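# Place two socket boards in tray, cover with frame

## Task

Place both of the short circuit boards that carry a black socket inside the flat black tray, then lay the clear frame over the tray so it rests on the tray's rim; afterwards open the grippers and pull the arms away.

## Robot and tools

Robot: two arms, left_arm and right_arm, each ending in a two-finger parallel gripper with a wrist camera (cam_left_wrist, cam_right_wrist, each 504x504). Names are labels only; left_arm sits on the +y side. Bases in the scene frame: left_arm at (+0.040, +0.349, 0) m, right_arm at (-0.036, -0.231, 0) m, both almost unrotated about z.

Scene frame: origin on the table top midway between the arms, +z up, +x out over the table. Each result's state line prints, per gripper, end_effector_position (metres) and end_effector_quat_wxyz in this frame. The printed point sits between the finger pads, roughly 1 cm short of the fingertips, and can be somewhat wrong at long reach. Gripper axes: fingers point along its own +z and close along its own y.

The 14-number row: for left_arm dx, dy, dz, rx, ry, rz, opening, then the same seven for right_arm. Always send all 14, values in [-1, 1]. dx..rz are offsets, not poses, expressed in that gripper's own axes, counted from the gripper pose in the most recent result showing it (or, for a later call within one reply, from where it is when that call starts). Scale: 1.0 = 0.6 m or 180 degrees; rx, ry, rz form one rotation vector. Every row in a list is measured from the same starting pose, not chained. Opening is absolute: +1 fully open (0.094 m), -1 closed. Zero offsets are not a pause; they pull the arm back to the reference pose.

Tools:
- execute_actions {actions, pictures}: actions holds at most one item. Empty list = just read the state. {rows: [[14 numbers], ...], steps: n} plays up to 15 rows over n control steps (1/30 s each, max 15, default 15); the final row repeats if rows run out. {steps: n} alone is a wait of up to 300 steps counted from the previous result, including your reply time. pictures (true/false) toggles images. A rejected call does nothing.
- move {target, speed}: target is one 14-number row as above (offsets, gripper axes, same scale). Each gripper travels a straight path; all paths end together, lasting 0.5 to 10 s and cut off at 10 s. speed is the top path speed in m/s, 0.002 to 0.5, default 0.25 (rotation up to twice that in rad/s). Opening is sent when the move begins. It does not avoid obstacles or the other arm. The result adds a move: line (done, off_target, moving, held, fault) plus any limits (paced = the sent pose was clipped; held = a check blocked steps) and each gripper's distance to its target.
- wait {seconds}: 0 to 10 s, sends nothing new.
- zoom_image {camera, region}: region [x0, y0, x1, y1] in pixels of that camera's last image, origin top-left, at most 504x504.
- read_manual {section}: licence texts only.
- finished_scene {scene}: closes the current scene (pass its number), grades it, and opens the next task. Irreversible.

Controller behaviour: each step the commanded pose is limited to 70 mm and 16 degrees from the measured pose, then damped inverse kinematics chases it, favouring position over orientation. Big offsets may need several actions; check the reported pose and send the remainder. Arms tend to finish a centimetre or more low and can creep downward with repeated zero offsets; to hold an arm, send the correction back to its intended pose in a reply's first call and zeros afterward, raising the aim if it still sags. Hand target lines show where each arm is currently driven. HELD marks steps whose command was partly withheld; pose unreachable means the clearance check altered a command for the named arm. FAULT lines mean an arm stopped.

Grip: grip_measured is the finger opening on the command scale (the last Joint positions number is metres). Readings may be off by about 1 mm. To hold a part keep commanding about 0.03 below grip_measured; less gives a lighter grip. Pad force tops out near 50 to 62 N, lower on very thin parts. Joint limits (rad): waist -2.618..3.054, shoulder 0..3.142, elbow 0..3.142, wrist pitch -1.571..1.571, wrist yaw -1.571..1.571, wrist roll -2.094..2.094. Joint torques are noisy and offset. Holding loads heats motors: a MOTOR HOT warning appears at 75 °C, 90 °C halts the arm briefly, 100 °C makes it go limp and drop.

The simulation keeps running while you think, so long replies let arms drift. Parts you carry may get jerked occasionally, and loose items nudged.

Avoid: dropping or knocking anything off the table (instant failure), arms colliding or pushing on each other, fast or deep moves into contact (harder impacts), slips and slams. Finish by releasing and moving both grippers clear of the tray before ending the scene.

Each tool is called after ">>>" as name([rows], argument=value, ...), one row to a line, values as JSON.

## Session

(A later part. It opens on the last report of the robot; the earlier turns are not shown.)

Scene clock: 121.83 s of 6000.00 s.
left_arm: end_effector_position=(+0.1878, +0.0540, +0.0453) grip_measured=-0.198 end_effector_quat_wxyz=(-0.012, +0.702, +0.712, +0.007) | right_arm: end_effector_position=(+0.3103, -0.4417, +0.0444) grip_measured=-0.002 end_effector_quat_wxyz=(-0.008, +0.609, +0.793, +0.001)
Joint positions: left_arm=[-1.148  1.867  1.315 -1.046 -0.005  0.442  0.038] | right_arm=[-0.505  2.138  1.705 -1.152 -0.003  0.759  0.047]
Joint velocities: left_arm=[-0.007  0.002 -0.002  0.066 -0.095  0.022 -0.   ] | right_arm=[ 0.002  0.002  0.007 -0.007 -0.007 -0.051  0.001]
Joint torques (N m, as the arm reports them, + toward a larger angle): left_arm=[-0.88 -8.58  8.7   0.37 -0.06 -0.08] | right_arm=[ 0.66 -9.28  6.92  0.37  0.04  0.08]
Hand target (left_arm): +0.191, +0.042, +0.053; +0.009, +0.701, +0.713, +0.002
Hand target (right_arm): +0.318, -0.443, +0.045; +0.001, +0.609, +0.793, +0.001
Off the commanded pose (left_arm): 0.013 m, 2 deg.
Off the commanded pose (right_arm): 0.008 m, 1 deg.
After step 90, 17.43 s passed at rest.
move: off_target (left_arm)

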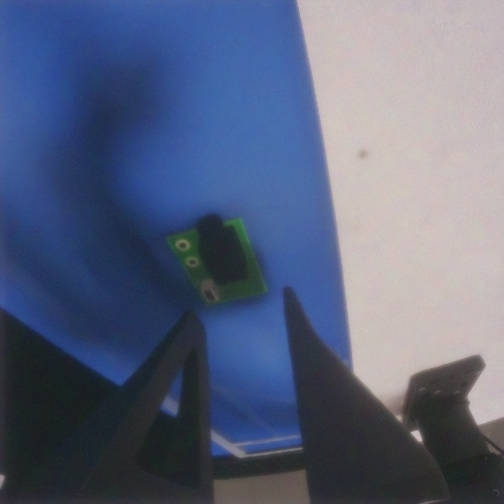

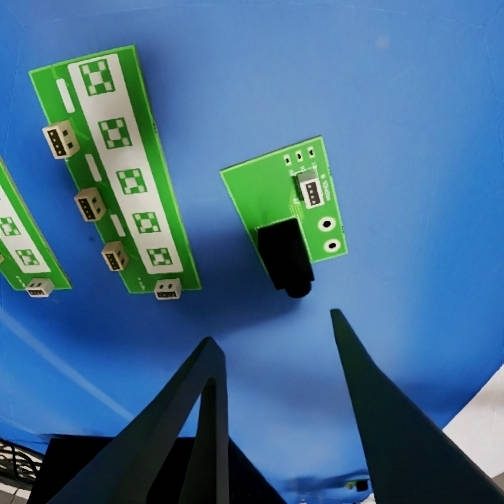

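>>> move(target=[-0.02,0.008,0.025,0,-0.01,0,-0.2,-0.03,-0.015,0.03,-0.004,-0.004,0,-0.1], speed=0.04)

Scene clock: 125.67 s of 6000.00 s.
left_arm: end_effector_position=(+0.1931, +0.0432, +0.0319) grip_measured=-0.198 end_effector_quat_wxyz=(-0.002, +0.702, +0.713, +0.004) | right_arm: end_effector_position=(+0.3072, -0.4585, +0.0320) grip_measured=-0.098 end_effector_quat_wxyz=(+0.002, +0.609, +0.793, +0.002)
Joint positions: left_arm=[-1.148  1.909  1.315 -0.984 -0.005  0.442  0.038] | right_arm=[-0.544  2.155  1.681 -1.092 -0.004  0.721  0.042]
Joint velocities: left_arm=[ 0.002  0.017  0.002  0.007  0.022 -0.022  0.   ] | right_arm=[-0.017  0.012 -0.012 -0.051 -0.007 -0.022 -0.001]
Joint torques (N m, as the arm reports them, + toward a larger angle): left_arm=[ 0.39 -9.13  4.78  0.45  0.16  0.07] | right_arm=[-0.45 -9.63  4.58  0.46  0.03 -0.01]
Hand target (left_arm): +0.193, +0.042, +0.030; -0.001, +0.702, +0.713, -0.004
Hand target (right_arm): +0.306, -0.461, +0.026; +0.001, +0.609, +0.793, +0.002
Off the commanded pose (left_arm): 0.002 m, 1 deg.
Off the commanded pose (right_arm): 0.006 m, 0 deg.
move: done

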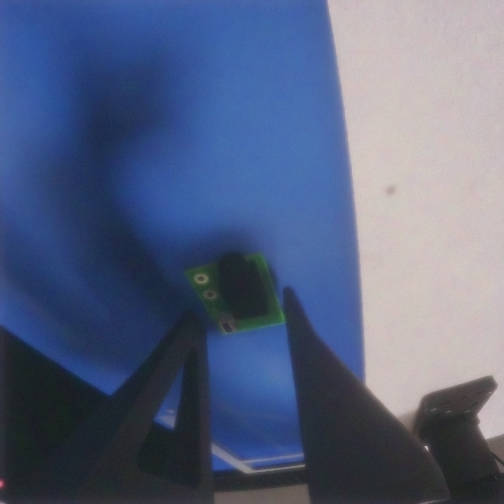

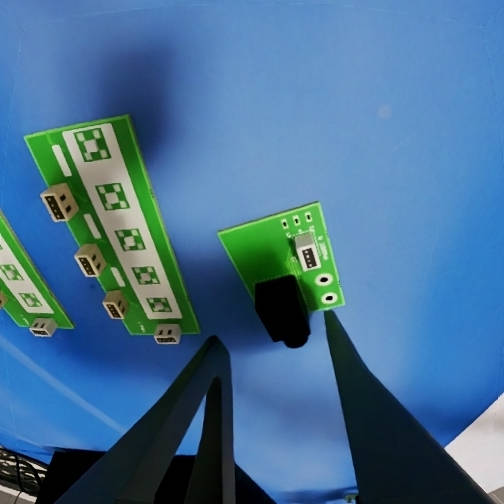

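>>> move(target=[0.008,-0.004,0.022,0,0,0,-0.2,0,-0.01,0.024,0,0,0,-0.2], speed=0.03)

Scene clock: 129.50 s of 6000.00 s.
left_arm: end_effector_position=(+0.1897, +0.0503, +0.0203) grip_measured=-0.198 end_effector_quat_wxyz=(-0.009, +0.702, +0.712, +0.006) | right_arm: end_effector_position=(+0.3030, -0.4557, +0.0201) grip_measured=-0.198 end_effector_quat_wxyz=(-0.002, +0.607, +0.795, +0.002)
Joint positions: left_arm=[-1.148  1.909  1.265 -0.947 -0.005  0.442  0.038] | right_arm=[-0.544  2.155  1.632 -1.051 -0.004  0.716  0.038]
Joint velocities: left_arm=[ 0.007  0.007 -0.002  0.081  0.007  0.037  0.   ] | right_arm=[-0.017  0.012  0.002  0.081 -0.051 -0.037  0.   ]
Joint torques (N m, as the arm reports them, + toward a larger angle): left_arm=[-0.2  -8.97  5.06  0.45  0.04 -0.01] | right_arm=[ -0.75 -10.21   4.53   0.45   0.02  -0.05]
Hand target (left_arm): +0.191, +0.048, +0.019; -0.002, +0.702, +0.713, +0.004
Hand target (right_arm): +0.301, -0.460, +0.018; +0.002, +0.609, +0.793, +0.002
Off the commanded pose (left_arm): 0.003 m, 1 deg.
Off the commanded pose (right_arm): 0.005 m, 1 deg.
After step 90, 0.03 s passed at rest.
move: done

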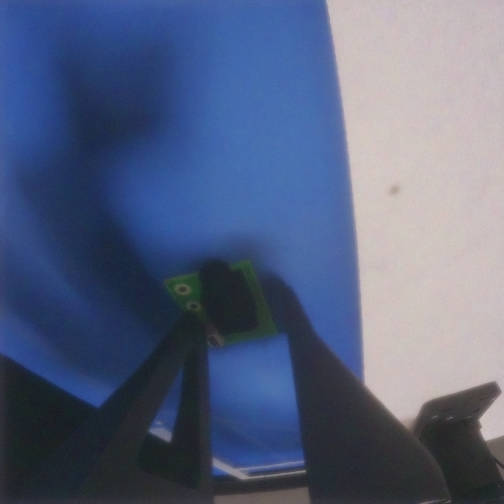

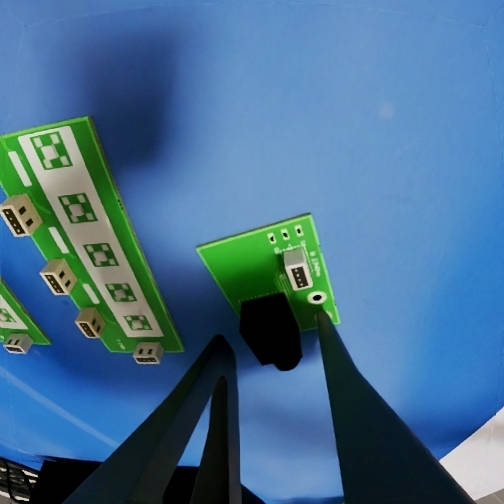

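>>> move(target=[-0.015,0.006,0.004,0,0,0,-0.2,0,0,0,0,0,0,-0.72], speed=0.03)

>>> move(target=[0,0,0,0,0,0,-0.72,0,0,0,0,0,0,-0.72])

Scene clock: 133.73 s of 6000.00 s.
left_arm: end_effector_position=(+0.1897, +0.0503, +0.0163) grip_measured=-0.198 end_effector_quat_wxyz=(-0.019, +0.702, +0.712, +0.009) | right_arm: end_effector_position=(+0.3038, -0.4562, +0.0201) grip_measured=-0.684 end_effector_quat_wxyz=(+0.000, +0.607, +0.795, +0.002)
Joint positions: left_arm=[-1.148  1.934  1.282 -0.961 -0.005  0.442  0.038] | right_arm=[-0.544  2.155  1.632 -1.047 -0.004  0.716  0.015]
Joint velocities: left_arm=[ 0.007 -0.007  0.017  0.022  0.037  0.007  0.001] | right_arm=[-0.017 -0.012 -0.002  0.007  0.007  0.051 -0.001]
Joint torques (N m, as the arm reports them, + toward a larger angle): left_arm=[-0.16 -7.91  7.98  0.31  0.03  0.01] | right_arm=[  0.04 -10.14   5.26   0.3    0.03   0.02]
Hand target (left_arm): +0.193, +0.042, +0.018; -0.008, +0.702, +0.712, +0.006
Hand target (right_arm): +0.303, -0.456, +0.020; -0.002, +0.607, +0.795, +0.002
Off the commanded pose (left_arm): 0.010 m, 1 deg.
Off the commanded pose (right_arm): 0.001 m, 0 deg.
After step 90, 0.53 s passed at rest.
move: done

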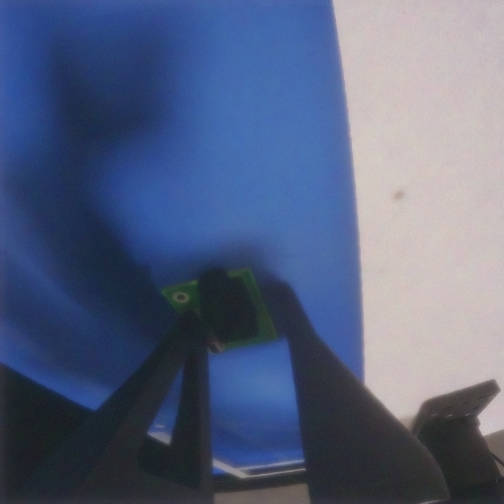

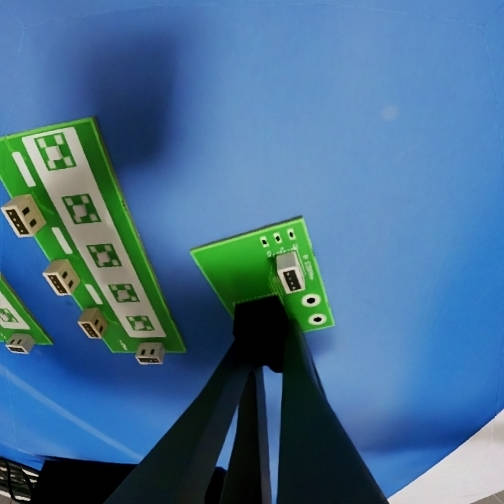

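Scene clock: 134.23 s of 6000.00 s.
left_arm: end_effector_position=(+0.1903, +0.0506, +0.0163) grip_measured=-0.691 end_effector_quat_wxyz=(-0.018, +0.702, +0.712, +0.011) | right_arm: end_effector_position=(+0.3038, -0.4562, +0.0201) grip_measured=-0.684 end_effector_quat_wxyz=(+0.000, +0.607, +0.795, +0.002)
Joint positions: left_arm=[-1.148  1.934  1.282 -0.961 -0.009  0.442  0.015] | right_arm=[-0.544  2.155  1.632 -1.047 -0.004  0.716  0.015]
Joint velocities: left_arm=[ 0.012  0.002  0.002  0.022  0.037 -0.022  0.   ] | right_arm=[-0.022  0.002 -0.007 -0.022 -0.007 -0.007  0.   ]
Joint torques (N m, as the arm reports them, + toward a larger angle): left_arm=[-0.06 -8.69  5.64  0.2   0.1   0.06] | right_arm=[  0.04 -10.14   5.27   0.34   0.02   0.02]
Hand target (left_arm): +0.190, +0.050, +0.016; -0.019, +0.702, +0.712, +0.009
Hand target (right_arm): +0.304, -0.456, +0.020; +0.000, +0.607, +0.795, +0.002
Off the commanded pose (left_arm): 0.001 m, 0 deg.
Off the commanded pose (right_arm): 0.000 m, 0 deg.
move: done

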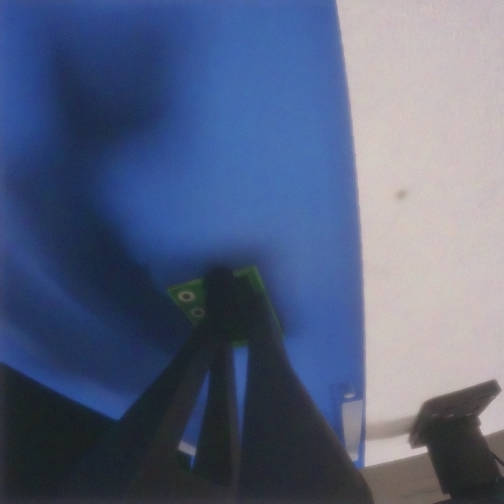

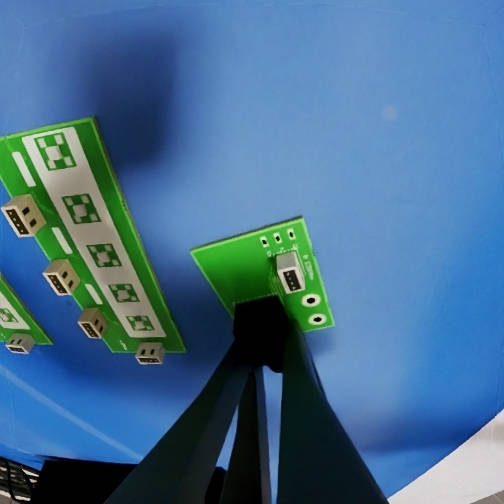

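>>> move(target=[0,0,-0.16,-0.003,-0.013,0,-0.73,0,-0.13,-0.12,0,0,-0.72,-0.72], speed=0.35)

>>> move(target=[0.6,0.05,0,0,0,-0.1,-0.73,-0.683,0.54,0,0,0,-0.2,-0.72])

Scene clock: 142.23 s of 6000.00 s.
left_arm: end_effector_position=(+0.1892, +0.0528, +0.0967) grip_measured=-0.691 end_effector_quat_wxyz=(-0.020, +0.702, +0.712, +0.012) | right_arm: end_effector_position=(+0.2344, -0.4813, +0.0870) grip_measured=-0.683 end_effector_quat_wxyz=(+0.000, -0.460, +0.888, -0.004)
Joint positions: left_arm=[-1.148  1.85   1.501 -1.267 -0.009  0.442  0.015] | right_arm=[-0.703  1.945  1.59  -1.209  0.002 -1.704  0.015]
Joint velocities: left_arm=[-0.002 -0.032  0.017 -0.051 -0.037 -0.022  0.   ] | right_arm=[ 0.007 -0.032  0.002 -0.051  0.007  0.022 -0.   ]
Joint torques (N m, as the arm reports them, + toward a larger angle): left_arm=[  0.23 -10.74   8.99   0.08   0.07   0.03] | right_arm=[ -0.53 -10.19   4.92   0.16  -0.01  -0.04]
Hand target (left_arm): +0.192, +0.048, +0.112; -0.000, +0.702, +0.713, +0.000
Hand target (right_arm): +0.228, -0.478, +0.092; +0.001, -0.461, +0.888, +0.001
Off the commanded pose (left_arm): 0.017 m, 3 deg.
Off the commanded pose (right_arm): 0.009 m, 1 deg.
After step 90, 1.10 s passed at rest.
move: off_target (left_arm)

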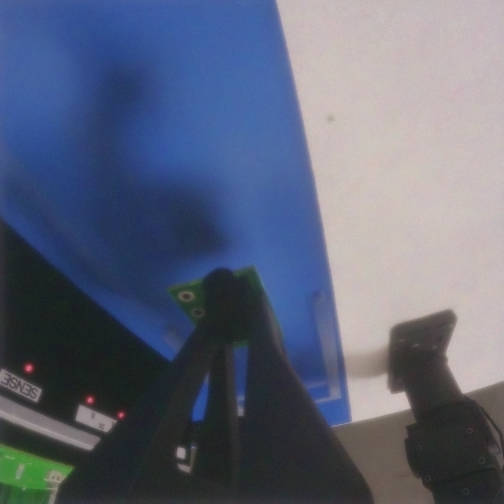

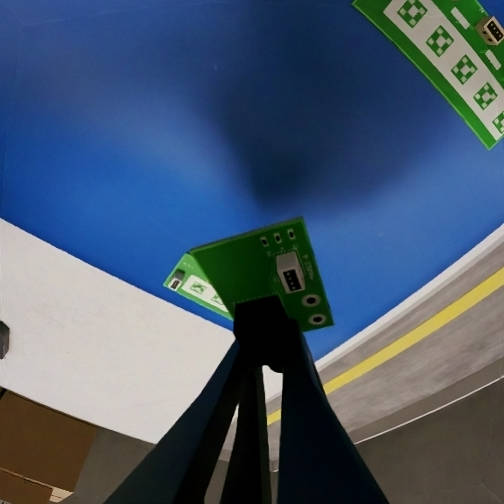

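Scene clock: 145.00 s of 6000.00 s.
left_arm: end_effector_position=(+0.2042, +0.4127, +0.1057) grip_measured=-0.691 end_effector_quat_wxyz=(-0.037, +0.580, +0.814, +0.007) | right_arm: end_effector_position=(+0.2044, +0.0467, +0.0896) grip_measured=-0.682 end_effector_quat_wxyz=(-0.012, +0.715, -0.699, -0.001)
Joint positions: left_arm=[ 0.261  1.231  0.936 -1.309 -0.067  1.533  0.015] | right_arm=[ 0.898  1.923  1.569 -1.193 -0.001 -0.74   0.015]
Joint velocities: left_arm=[-0.017 -0.002 -0.002 -0.051  0.022 -0.081 -0.   ] | right_arm=[ 0.007 -0.007 -0.017 -0.022 -0.007  0.037  0.   ]
Joint torques (N m, as the arm reports them, + toward a larger angle): left_arm=[ 0.99 -2.6   8.91  0.28  0.06  0.13] | right_arm=[-0.03 -8.11  7.06  0.24  0.02  0.06]
Hand target (left_arm): +0.212, +0.415, +0.111; -0.024, +0.581, +0.813, +0.013
Hand target (right_arm): +0.206, +0.047, +0.092; -0.011, +0.712, -0.702, -0.001
Off the commanded pose (left_arm): 0.012 m, 2 deg.
Off the commanded pose (right_arm): 0.009 m, 2 deg.
move: off_target (left_arm)

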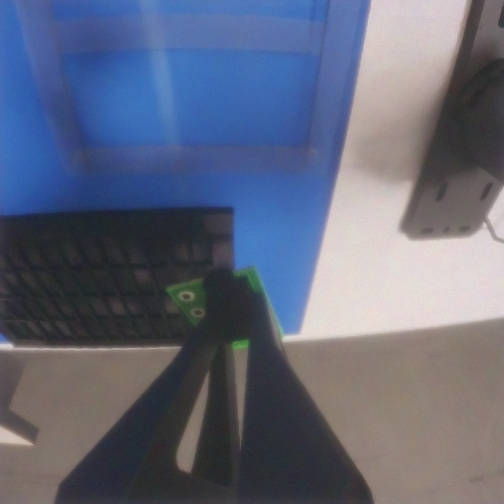

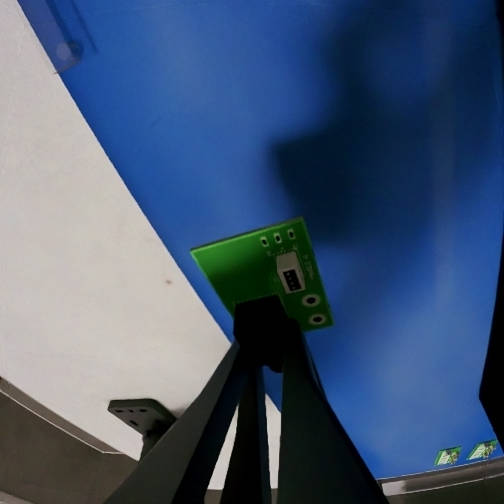

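>>> move(target=[0.057,0.295,0.0,0.005,-0.025,-0.394,-0.73,0,0.015,0.113,-0.005,0.005,0,-0.72], speed=0.2)

Scene clock: 152.20 s of 6000.00 s.
left_arm: end_effector_position=(+0.3552, +0.5000, +0.0934) grip_measured=-0.689 end_effector_quat_wxyz=(-0.014, +0.012, +1.000, +0.002) | right_arm: end_effector_position=(+0.1983, +0.0458, +0.0276) grip_measured=-0.682 end_effector_quat_wxyz=(-0.003, +0.714, -0.700, -0.001)
Joint positions: left_arm=[ 0.4    1.896  1.548 -1.246 -0.017  0.458  0.015] | right_arm=[ 0.909  1.977  1.392 -0.981 -0.001 -0.727  0.015]
Joint velocities: left_arm=[-0.007  0.007  0.002  0.051 -0.022 -0.007 -0.001] | right_arm=[-0.012 -0.012 -0.002  0.066 -0.066 -0.051  0.001]
Joint torques (N m, as the arm reports them, + toward a larger angle): left_arm=[ 0.76 -9.14  9.27  0.16  0.2  -0.09] | right_arm=[ 0.64 -8.08  4.42  0.51  0.01  0.07]
Hand target (left_arm): +0.360, +0.503, +0.102; -0.001, +0.000, +1.000, -0.001
Hand target (right_arm): +0.196, +0.048, +0.022; -0.001, +0.715, -0.699, -0.001
Off the commanded pose (left_arm): 0.011 m, 2 deg.
Off the commanded pose (right_arm): 0.007 m, 0 deg.
After step 90, 0.57 s passed at rest.
move: off_target (left_arm)

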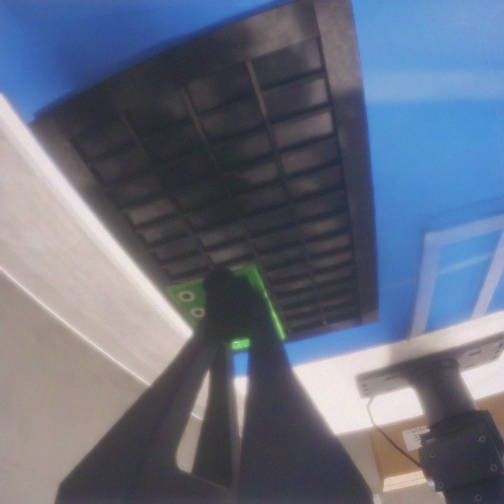

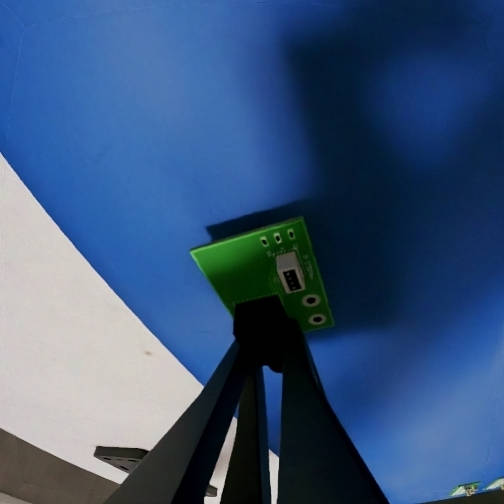

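>>> move(target=[-0.075,-0.025,0.09,0,-0.009,0,-0.73,0,0,0.018,0,0,0,-0.72], speed=0.08)

>>> move(target=[0,0,0.015,0,0,0,-0.73,0,0,0,0,0,0,-0.2], speed=0.03)

Scene clock: 156.93 s of 6000.00 s.
left_arm: end_effector_position=(+0.3934, +0.4878, +0.0364) grip_measured=-0.690 end_effector_quat_wxyz=(-0.012, +0.013, +1.000, +0.004) | right_arm: end_effector_position=(+0.1986, +0.0461, +0.0241) grip_measured=-0.682 end_effector_quat_wxyz=(-0.006, +0.714, -0.700, -0.001)
Joint positions: left_arm=[ 0.328  2.049  1.534 -1.076 -0.017  0.389  0.015] | right_arm=[ 0.909  1.977  1.377 -0.958 -0.001 -0.727  0.015]
Joint velocities: left_arm=[-0.007  0.007 -0.007  0.037 -0.022 -0.037  0.   ] | right_arm=[ 0.002  0.007 -0.002  0.037 -0.007 -0.066 -0.001]
Joint torques (N m, as the arm reports them, + toward a larger angle): left_arm=[ -0.79 -10.73   5.56   0.43   0.11  -0.04] | right_arm=[ 0.04 -7.8   4.37  0.51  0.03  0.03]
Hand target (left_arm): +0.399, +0.484, +0.038; +0.000, +0.012, +1.000, +0.002
Hand target (right_arm): +0.198, +0.046, +0.017; -0.003, +0.714, -0.700, -0.001
Off the commanded pose (left_arm): 0.006 m, 1 deg.
Off the commanded pose (right_arm): 0.007 m, 0 deg.
After step 90, 0.40 s passed at rest.
move: done

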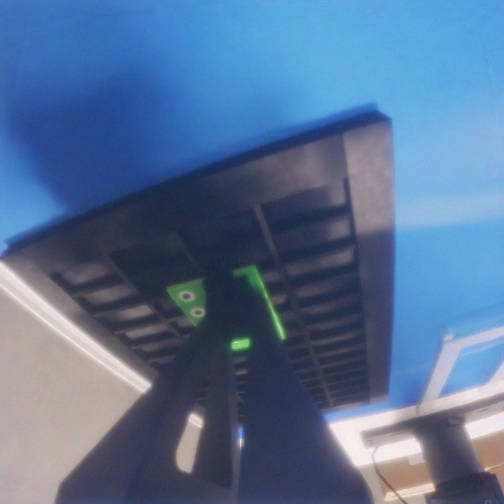

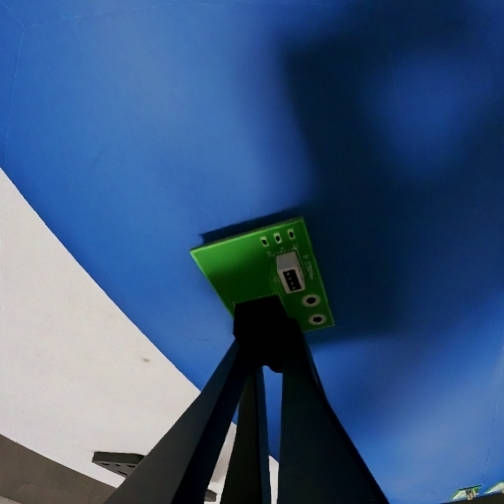

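Scene clock: 157.67 s of 6000.00 s.
left_arm: end_effector_position=(+0.3903, +0.4866, +0.0268) grip_measured=-0.689 end_effector_quat_wxyz=(-0.020, +0.013, +1.000, +0.001) | right_arm: end_effector_position=(+0.1986, +0.0461, +0.0241) grip_measured=-0.202 end_effector_quat_wxyz=(-0.006, +0.714, -0.700, -0.001)
Joint positions: left_arm=[ 0.328  2.063  1.516 -1.061 -0.017  0.389  0.015] | right_arm=[ 0.909  1.977  1.377 -0.958 -0.001 -0.727  0.037]
Joint velocities: left_arm=[-0.007 -0.002  0.007 -0.022 -0.037 -0.066  0.   ] | right_arm=[ 0.002 -0.017 -0.012 -0.022 -0.007 -0.007  0.001]
Joint torques (N m, as the arm reports them, + toward a larger angle): left_arm=[ -0.08 -10.35   5.46   0.38   0.03   0.02] | right_arm=[ 0.03 -8.76  5.17  0.36  0.02  0.02]
Hand target (left_arm): +0.393, +0.488, +0.028; -0.012, +0.013, +1.000, +0.004
Hand target (right_arm): +0.199, +0.046, +0.024; -0.006, +0.714, -0.700, -0.001
Off the commanded pose (left_arm): 0.003 m, 1 deg.
Off the commanded pose (right_arm): 0.000 m, 0 deg.
move: done

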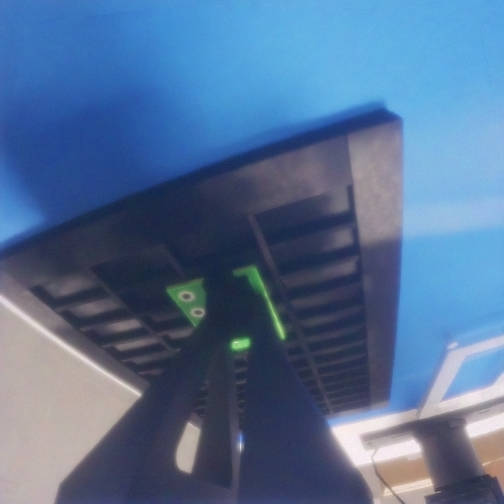

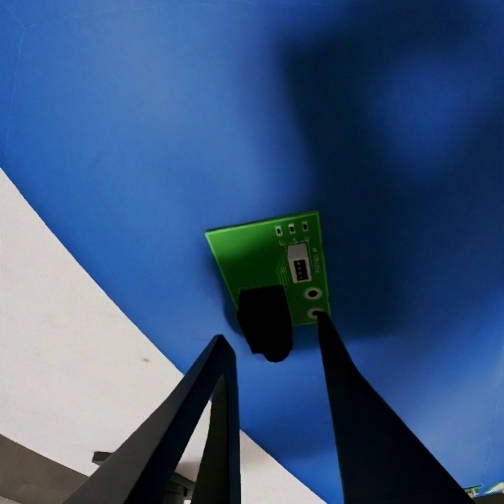

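>>> move(target=[0,0,0.012,0,0,0,-0.73,0,0,-0.1,0,0,0,-0.2], speed=0.08)

>>> move(target=[0,0,0,0,0,0,-0.2,0.5,0.05,0,0,0,0,-0.2])

>>> move(target=[0,0,-0.14,0,-0.015,0,-0.2,0,0,0,0,0,0,-0.2])

>>> move(target=[0.31,-0.12,0,0,0,0.4,-0.2,0,0,0,0,0,0,-0.2])

Scene clock: 162.33 s of 6000.00 s.
left_arm: end_effector_position=(+0.3908, +0.4868, +0.0255) grip_measured=-0.690 end_effector_quat_wxyz=(-0.020, +0.013, +1.000, +0.001) | right_arm: end_effector_position=(+0.1970, +0.0442, +0.0736) grip_measured=-0.202 end_effector_quat_wxyz=(+0.003, +0.714, -0.700, -0.000)
Joint positions: left_arm=[ 0.328  2.067  1.516 -1.057 -0.017  0.389  0.015] | right_arm=[ 0.909  1.935  1.523 -1.165 -0.001 -0.727  0.037]
Joint velocities: left_arm=[-0.007  0.002 -0.002  0.007  0.007  0.007  0.001] | right_arm=[-0.007  0.002  0.002  0.037 -0.037 -0.037 -0.001]
Joint torques (N m, as the arm reports them, + toward a larger angle): left_arm=[ 0.16 -9.55  4.08  0.45  0.05  0.03] | right_arm=[-0.04 -9.78  6.76  0.19  0.03  0.02]
Hand target (left_arm): +0.390, +0.486, +0.020; -0.021, +0.013, +1.000, +0.001
Hand target (right_arm): +0.199, +0.045, +0.084; -0.007, +0.714, -0.700, -0.001
Off the commanded pose (left_arm): 0.006 m, 0 deg.
Off the commanded pose (right_arm): 0.011 m, 1 deg.
After step 90, 0.37 s passed at rest.
move: off_target (right_arm)

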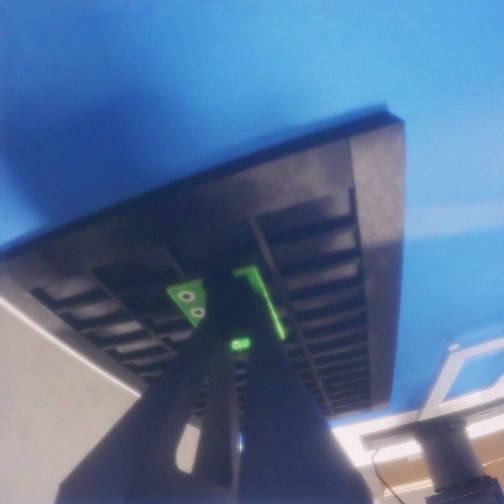

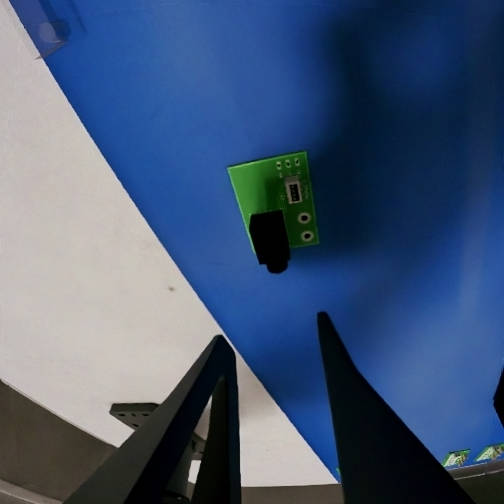

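Scene clock: 164.27 s of 6000.00 s.
left_arm: end_effector_position=(+0.3907, +0.4867, +0.0255) grip_measured=-0.202 end_effector_quat_wxyz=(-0.020, +0.013, +1.000, +0.001) | right_arm: end_effector_position=(+0.1778, -0.2621, +0.0763) grip_measured=-0.202 end_effector_quat_wxyz=(+0.016, +0.714, -0.699, +0.008)
Joint positions: left_arm=[ 0.328  2.067  1.516 -1.058 -0.017  0.389  0.037] | right_arm=[-0.075  1.387  0.933 -1.124  0.035 -1.712  0.037]
Joint velocities: left_arm=[-0.007  0.002  0.002 -0.051  0.037 -0.037 -0.001] | right_arm=[ 0.012 -0.012  0.017 -0.037 -0.022  0.007 -0.   ]
Joint torques (N m, as the arm reports them, + toward a larger angle): left_arm=[ -0.1  -10.11   5.9    0.24  -0.01  -0.02] | right_arm=[-0.63 -5.38  4.79  0.27 -0.08 -0.01]
Hand target (left_arm): +0.391, +0.487, +0.026; -0.020, +0.013, +1.000, +0.001
Hand target (right_arm): +0.175, -0.261, +0.078; +0.010, +0.714, -0.700, +0.005
Off the commanded pose (left_arm): 0.000 m, 0 deg.
Off the commanded pose (right_arm): 0.007 m, 2 deg.
move: done

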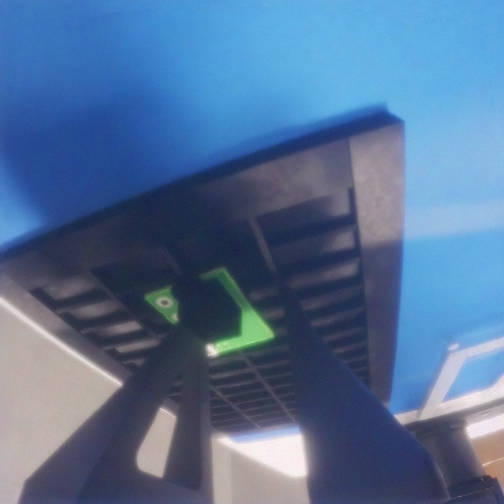

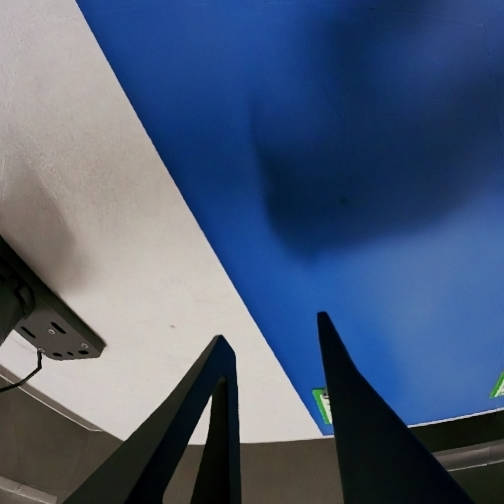

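Scene clock: 165.33 s of 6000.00 s.
left_arm: end_effector_position=(+0.3903, +0.4864, +0.1016) grip_measured=-0.202 end_effector_quat_wxyz=(-0.008, +0.013, +1.000, +0.005) | right_arm: end_effector_position=(+0.1778, -0.2623, +0.0763) grip_measured=-0.202 end_effector_quat_wxyz=(+0.016, +0.714, -0.699, +0.008)
Joint positions: left_arm=[ 0.328  1.988  1.708 -1.303 -0.016  0.389  0.037] | right_arm=[-0.075  1.387  0.933 -1.124  0.036 -1.712  0.037]
Joint velocities: left_arm=[-0.017  0.002 -0.002 -0.007 -0.022  0.095  0.   ] | right_arm=[ 0.002 -0.002  0.007 -0.007  0.037  0.007  0.   ]
Joint torques (N m, as the arm reports them, + toward a larger angle): left_arm=[  0.37 -10.1    8.66   0.21   0.18   0.08] | right_arm=[ 0.02 -4.14  5.36  0.33  0.03  0.02]
Hand target (left_arm): +0.393, +0.487, +0.110; +0.003, +0.013, +1.000, +0.001
Hand target (right_arm): +0.178, -0.262, +0.076; +0.016, +0.714, -0.700, +0.008
Off the commanded pose (left_arm): 0.009 m, 1 deg.
Off the commanded pose (right_arm): 0.000 m, 0 deg.
move: done

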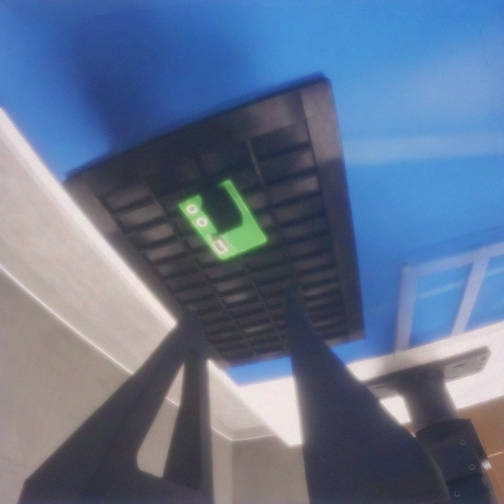

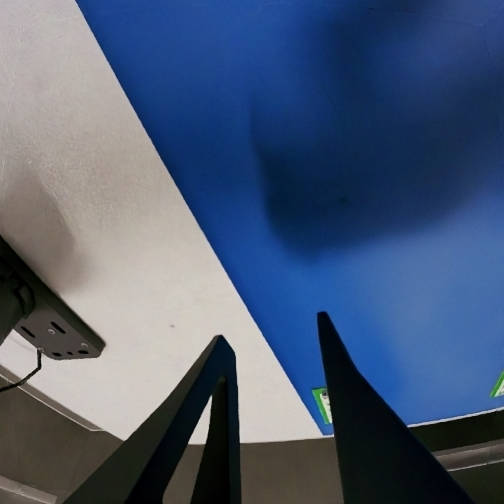

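Scene clock: 168.43 s of 6000.00 s.
left_arm: end_effector_position=(+0.2091, +0.4202, +0.1030) grip_measured=-0.202 end_effector_quat_wxyz=(-0.009, +0.597, +0.802, +0.003) | right_arm: end_effector_position=(+0.1778, -0.2625, +0.0763) grip_measured=-0.202 end_effector_quat_wxyz=(+0.017, +0.714, -0.699, +0.009)
Joint positions: left_arm=[ 0.339  1.234  0.929 -1.271 -0.019  1.654  0.037] | right_arm=[-0.075  1.387  0.933 -1.124  0.037 -1.712  0.037]
Joint velocities: left_arm=[ 0.007 -0.012 -0.007  0.007 -0.007  0.037 -0.001] | right_arm=[ 0.002 -0.007 -0.017 -0.007  0.037  0.022  0.   ]
Joint torques (N m, as the arm reports them, + toward a larger angle): left_arm=[ 1.13 -4.7   5.59  0.1   0.06  0.15] | right_arm=[ 0.07 -4.14  5.35  0.32  0.04  0.02]
Hand target (left_arm): +0.203, +0.419, +0.104; -0.010, +0.598, +0.801, -0.001
Hand target (right_arm): +0.178, -0.262, +0.076; +0.016, +0.714, -0.699, +0.008
Off the commanded pose (left_arm): 0.007 m, 0 deg.
Off the commanded pose (right_arm): 0.000 m, 0 deg.
move: done

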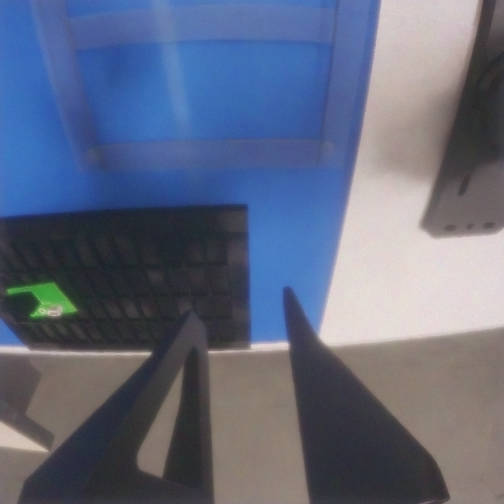

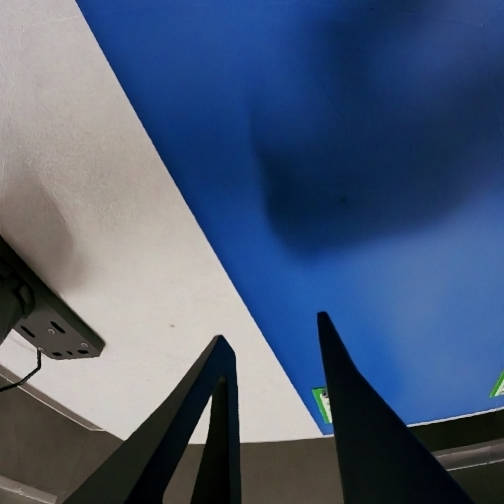

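>>> move(target=[-0.6,-0.187,0.04,-0.004,-0.005,0.115,-0.2,0,0,0,0,0,0,-0.2])

>>> move(target=[-0.01,0,0.06,0,-0.01,0,-0.2,0,0,0,0,0,0,-0.2], speed=0.06)

Scene clock: 174.07 s of 6000.00 s.
left_arm: end_effector_position=(+0.2038, +0.0472, +0.0663) grip_measured=-0.202 end_effector_quat_wxyz=(-0.006, +0.735, +0.678, +0.006) | right_arm: end_effector_position=(+0.1777, -0.2626, +0.0763) grip_measured=-0.202 end_effector_quat_wxyz=(+0.017, +0.714, -0.699, +0.009)
Joint positions: left_arm=[-1.116  1.885  1.424 -1.126 -0.008  0.57   0.037] | right_arm=[-0.075  1.387  0.933 -1.124  0.038 -1.712  0.037]
Joint velocities: left_arm=[ 0.007 -0.012  0.007 -0.007 -0.007 -0.066  0.   ] | right_arm=[-0.017  0.007  0.002  0.051  0.022  0.022  0.001]
Joint torques (N m, as the arm reports them, + toward a larger angle): left_arm=[-0.39 -9.26  8.99  0.1  -0.02 -0.08] | right_arm=[ 0.   -4.11  5.35  0.33  0.04  0.02]
Hand target (left_arm): +0.206, +0.042, +0.075; +0.006, +0.732, +0.682, +0.005
Hand target (right_arm): +0.178, -0.262, +0.076; +0.017, +0.714, -0.699, +0.009
Off the commanded pose (left_arm): 0.008 m, 1 deg.
Off the commanded pose (right_arm): 0.000 m, 0 deg.
After step 90, 0.70 s passed at rest.
move: done

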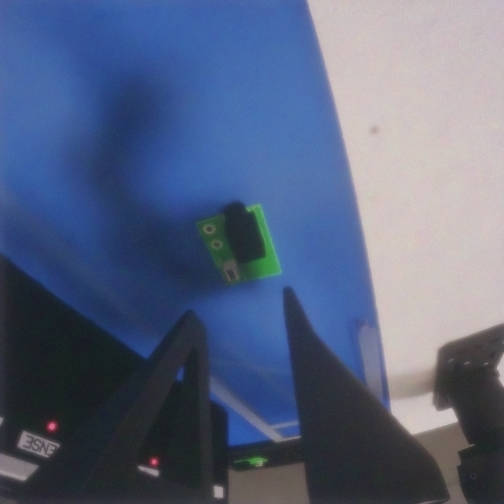

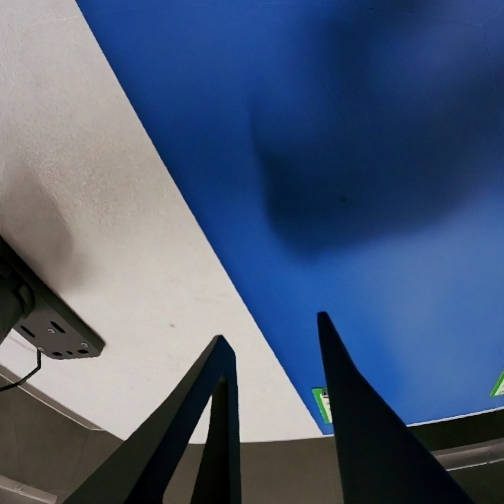

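Scene clock: 175.17 s of 6000.00 s.
left_arm: end_effector_position=(+0.2048, +0.0454, +0.0303) grip_measured=-0.202 end_effector_quat_wxyz=(-0.001, +0.735, +0.678, +0.004) | right_arm: end_effector_position=(+0.1777, -0.2628, +0.0763) grip_measured=-0.202 end_effector_quat_wxyz=(+0.018, +0.714, -0.699, +0.009)
Joint positions: left_arm=[-1.116  1.92   1.324 -0.978 -0.008  0.57   0.037] | right_arm=[-0.075  1.387  0.933 -1.124  0.039 -1.712  0.037]
Joint velocities: left_arm=[ 0.002 -0.007  0.017 -0.007 -0.037 -0.037  0.   ] | right_arm=[-0.002 -0.007 -0.007 -0.037 -0.037  0.037 -0.   ]
Joint torques (N m, as the arm reports them, + toward a larger angle): left_arm=[-0.22 -9.18  5.68  0.38  0.23 -0.05] | right_arm=[ 0.03 -4.14  5.34  0.33  0.04  0.02]
Hand target (left_arm): +0.203, +0.042, +0.030; +0.004, +0.735, +0.678, -0.006
Hand target (right_arm): +0.178, -0.263, +0.076; +0.017, +0.714, -0.699, +0.009
Off the commanded pose (left_arm): 0.004 m, 1 deg.
Off the commanded pose (right_arm): 0.000 m, 0 deg.
move: done

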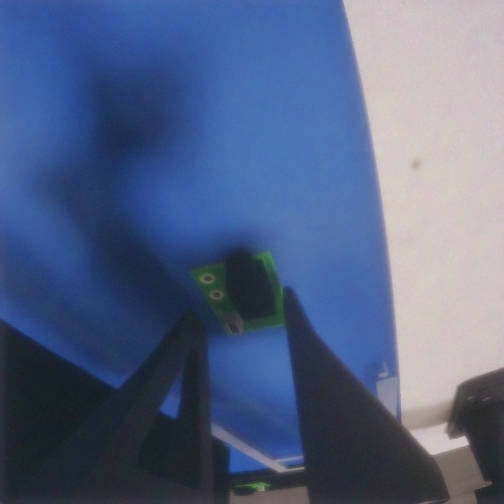

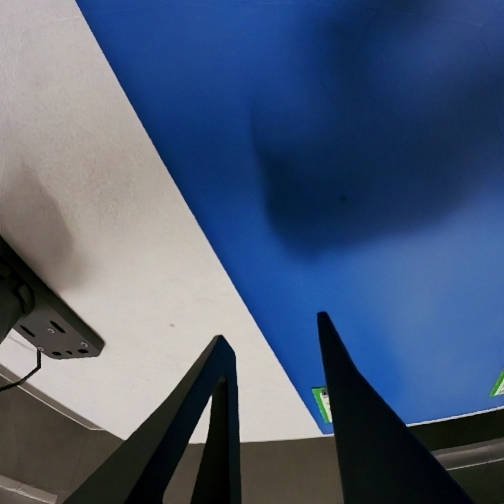

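>>> move(target=[0,-0.006,0.026,0,0,0,-0.2,0,0,0,0,0,0,-0.2], speed=0.03)

>>> move(target=[0,0,0,0,0,0,-0.73,0,0,0,0,0,0,-0.2])

>>> move(target=[0,0,-0.16,0,-0.01,0,-0.73,0,0,0,0,0,0,-0.2], speed=0.15)

Scene clock: 200.00 s of 6000.00 s.
left_arm: end_effector_position=(+0.2026, +0.0497, +0.0163) grip_measured=-0.202 end_effector_quat_wxyz=(-0.009, +0.735, +0.678, +0.007) | right_arm: end_effector_position=(+0.1777, -0.2630, +0.0763) grip_measured=-0.202 end_effector_quat_wxyz=(+0.018, +0.714, -0.699, +0.010)
Joint positions: left_arm=[-1.116  1.937  1.287 -0.941 -0.008  0.57   0.037] | right_arm=[-0.075  1.387  0.933 -1.124  0.04  -1.712  0.037]
Joint velocities: left_arm=[ 0.002  0.007  0.012  0.051 -0.037 -0.007  0.   ] | right_arm=[-0.017  0.002  0.002 -0.022 -0.037  0.022 -0.   ]
Joint torques (N m, as the arm reports them, + toward a larger angle): left_arm=[-0.69 -8.79  4.93  0.49  0.03  0.  ] | right_arm=[ 0.01 -4.12  5.37  0.33  0.04  0.02]
Hand target (left_arm): +0.201, +0.046, +0.015; -0.001, +0.735, +0.678, +0.004
Hand target (right_arm): +0.178, -0.263, +0.076; +0.018, +0.714, -0.699, +0.009
Off the commanded pose (left_arm): 0.004 m, 1 deg.
Off the commanded pose (right_arm): 0.000 m, 0 deg.
After step 90, 21.07 s passed at rest.
move: done

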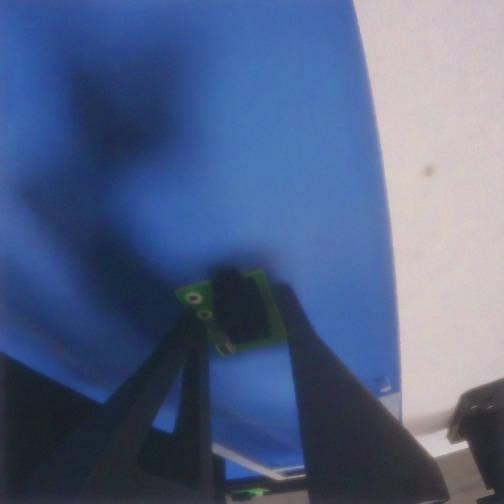

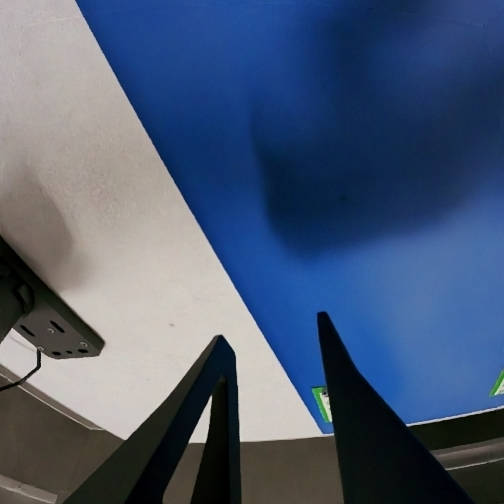

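Scene clock: 200.50 s of 6000.00 s.
left_arm: end_effector_position=(+0.2028, +0.0498, +0.0163) grip_measured=-0.693 end_effector_quat_wxyz=(-0.008, +0.735, +0.678, +0.007) | right_arm: end_effector_position=(+0.1777, -0.2632, +0.0763) grip_measured=-0.202 end_effector_quat_wxyz=(+0.018, +0.714, -0.699, +0.010)
Joint positions: left_arm=[-1.116  1.937  1.287 -0.941 -0.009  0.57   0.014] | right_arm=[-0.075  1.387  0.933 -1.124  0.041 -1.712  0.037]
Joint velocities: left_arm=[-0.007  0.007 -0.012  0.066  0.051 -0.007 -0.001] | right_arm=[-0.012 -0.002 -0.007 -0.051  0.037 -0.051 -0.001]
Joint torques (N m, as the arm reports them, + toward a larger angle): left_arm=[-0.1  -8.77  5.79  0.26  0.07  0.05] | right_arm=[ 0.03 -4.12  5.35  0.33  0.04  0.01]
Hand target (left_arm): +0.203, +0.050, +0.016; -0.009, +0.735, +0.678, +0.006
Hand target (right_arm): +0.178, -0.263, +0.076; +0.018, +0.714, -0.699, +0.009
Off the commanded pose (left_arm): 0.000 m, 0 deg.
Off the commanded pose (right_arm): 0.000 m, 0 deg.
move: done

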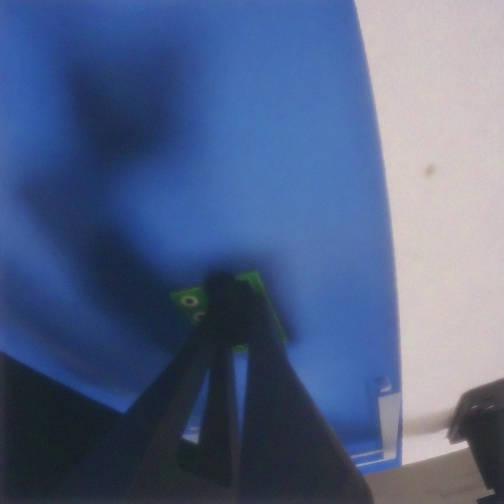

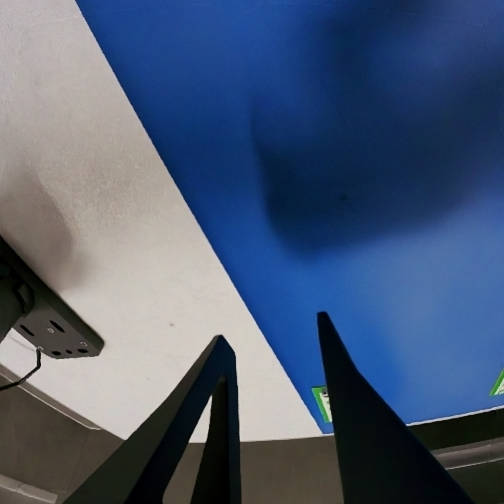

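Scene clock: 201.77 s of 6000.00 s.
left_arm: end_effector_position=(+0.2013, +0.0526, +0.0998) grip_measured=-0.693 end_effector_quat_wxyz=(-0.012, +0.735, +0.678, +0.008) | right_arm: end_effector_position=(+0.1776, -0.2634, +0.0763) grip_measured=-0.202 end_effector_quat_wxyz=(+0.019, +0.714, -0.699, +0.010)
Joint positions: left_arm=[-1.116  1.852  1.516 -1.261 -0.009  0.57   0.014] | right_arm=[-0.075  1.387  0.933 -1.124  0.042 -1.712  0.037]
Joint velocities: left_arm=[-0.007  0.012  0.007 -0.051 -0.125 -0.022 -0.001] | right_arm=[-0.017 -0.002 -0.012  0.037  0.022 -0.037 -0.   ]
Joint torques (N m, as the arm reports them, + toward a larger angle): left_arm=[ 0.81 -9.94  8.78  0.17  0.21  0.15] | right_arm=[ 0.04 -4.13  5.34  0.32  0.04  0.02]
Hand target (left_arm): +0.203, +0.049, +0.112; +0.002, +0.735, +0.678, -0.004
Hand target (right_arm): +0.178, -0.263, +0.076; +0.018, +0.714, -0.699, +0.010
Off the commanded pose (left_arm): 0.013 m, 2 deg.
Off the commanded pose (right_arm): 0.000 m, 0 deg.
move: off_target (left_arm)

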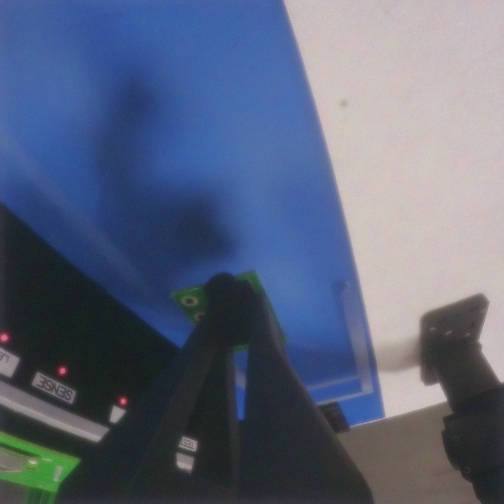

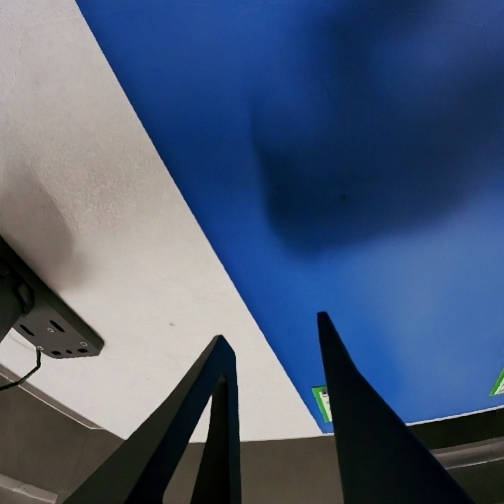

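>>> move(target=[0.6,-0.03,0.015,0,-0.01,-0.13,-0.73,0,0,0,0,0,0,-0.2])

>>> move(target=[0.053,0.23,0.04,0,-0.015,-0.394,-0.73,0,0,0,0,0,0,-0.2])

Scene clock: 206.83 s of 6000.00 s.
left_arm: end_effector_position=(+0.2013, +0.4133, +0.0919) grip_measured=-0.693 end_effector_quat_wxyz=(-0.021, +0.581, +0.813, -0.009) | right_arm: end_effector_position=(+0.1776, -0.2635, +0.0763) grip_measured=-0.202 end_effector_quat_wxyz=(+0.019, +0.714, -0.699, +0.010)
Joint positions: left_arm=[ 0.312  1.232  0.883 -1.26  -0.025  1.587  0.014] | right_arm=[-0.075  1.387  0.933 -1.124  0.043 -1.712  0.037]
Joint velocities: left_arm=[-0.027 -0.002 -0.012 -0.022  0.022  0.095 -0.   ] | right_arm=[-0.002 -0.002 -0.012  0.007 -0.007 -0.007  0.   ]
Joint torques (N m, as the arm reports them, + toward a larger angle): left_arm=[ 0.81 -2.63  9.55  0.26  0.21  0.14] | right_arm=[ 0.06 -4.13  5.32  0.33  0.04  0.01]
Hand target (left_arm): +0.210, +0.415, +0.099; -0.005, +0.582, +0.813, -0.003
Hand target (right_arm): +0.178, -0.263, +0.076; +0.019, +0.714, -0.699, +0.010
Off the commanded pose (left_arm): 0.014 m, 3 deg.
Off the commanded pose (right_arm): 0.000 m, 0 deg.
move: off_target (left_arm)

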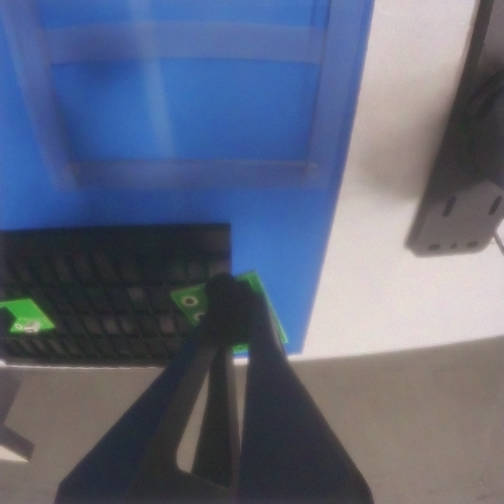

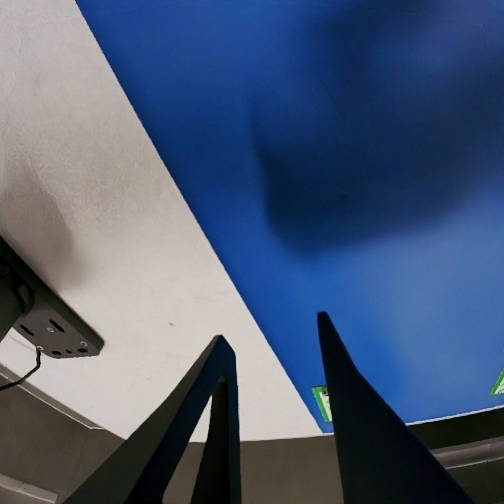

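Scene clock: 209.87 s of 6000.00 s.
left_arm: end_effector_position=(+0.3093, +0.4830, +0.0559) grip_measured=-0.693 end_effector_quat_wxyz=(-0.027, +0.013, +1.000, -0.010) | right_arm: end_effector_position=(+0.1776, -0.2636, +0.0763) grip_measured=-0.202 end_effector_quat_wxyz=(+0.019, +0.714, -0.699, +0.011)
Joint positions: left_arm=[ 0.419  1.775  1.24  -1.093 -0.007  0.479  0.014] | right_arm=[-0.075  1.387  0.933 -1.124  0.044 -1.712  0.037]
Joint velocities: left_arm=[-0.022  0.007  0.012  0.037  0.007 -0.051  0.001] | right_arm=[ 0.007 -0.007 -0.007 -0.051 -0.007  0.037  0.   ]
Joint torques (N m, as the arm reports them, + toward a larger angle): left_arm=[ 0.76 -7.65  8.79  0.33  0.18 -0.03] | right_arm=[ 0.03 -4.13  5.34  0.32  0.04  0.02]
Hand target (left_arm): +0.320, +0.488, +0.063; -0.005, +0.001, +1.000, -0.008
Hand target (right_arm): +0.178, -0.263, +0.076; +0.019, +0.714, -0.699, +0.010
Off the commanded pose (left_arm): 0.014 m, 3 deg.
Off the commanded pose (right_arm): 0.000 m, 0 deg.
move: off_target (left_arm)

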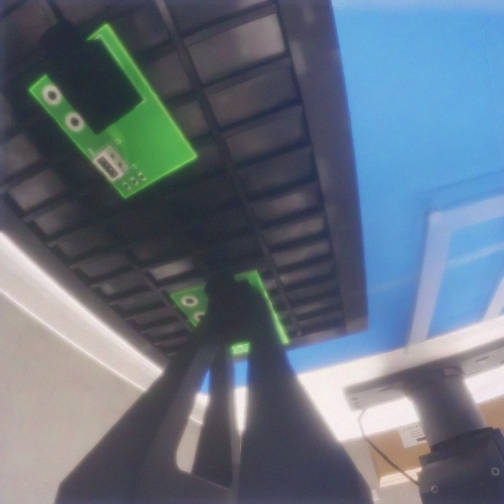

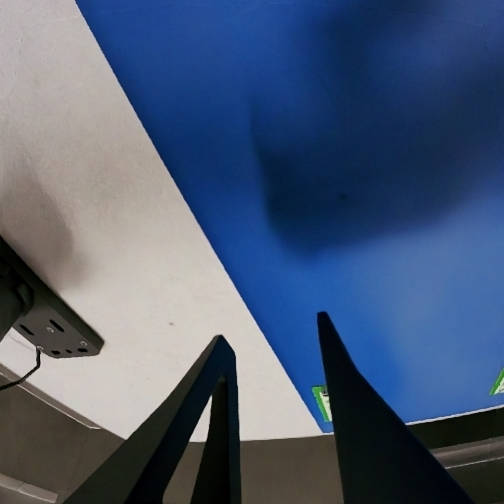

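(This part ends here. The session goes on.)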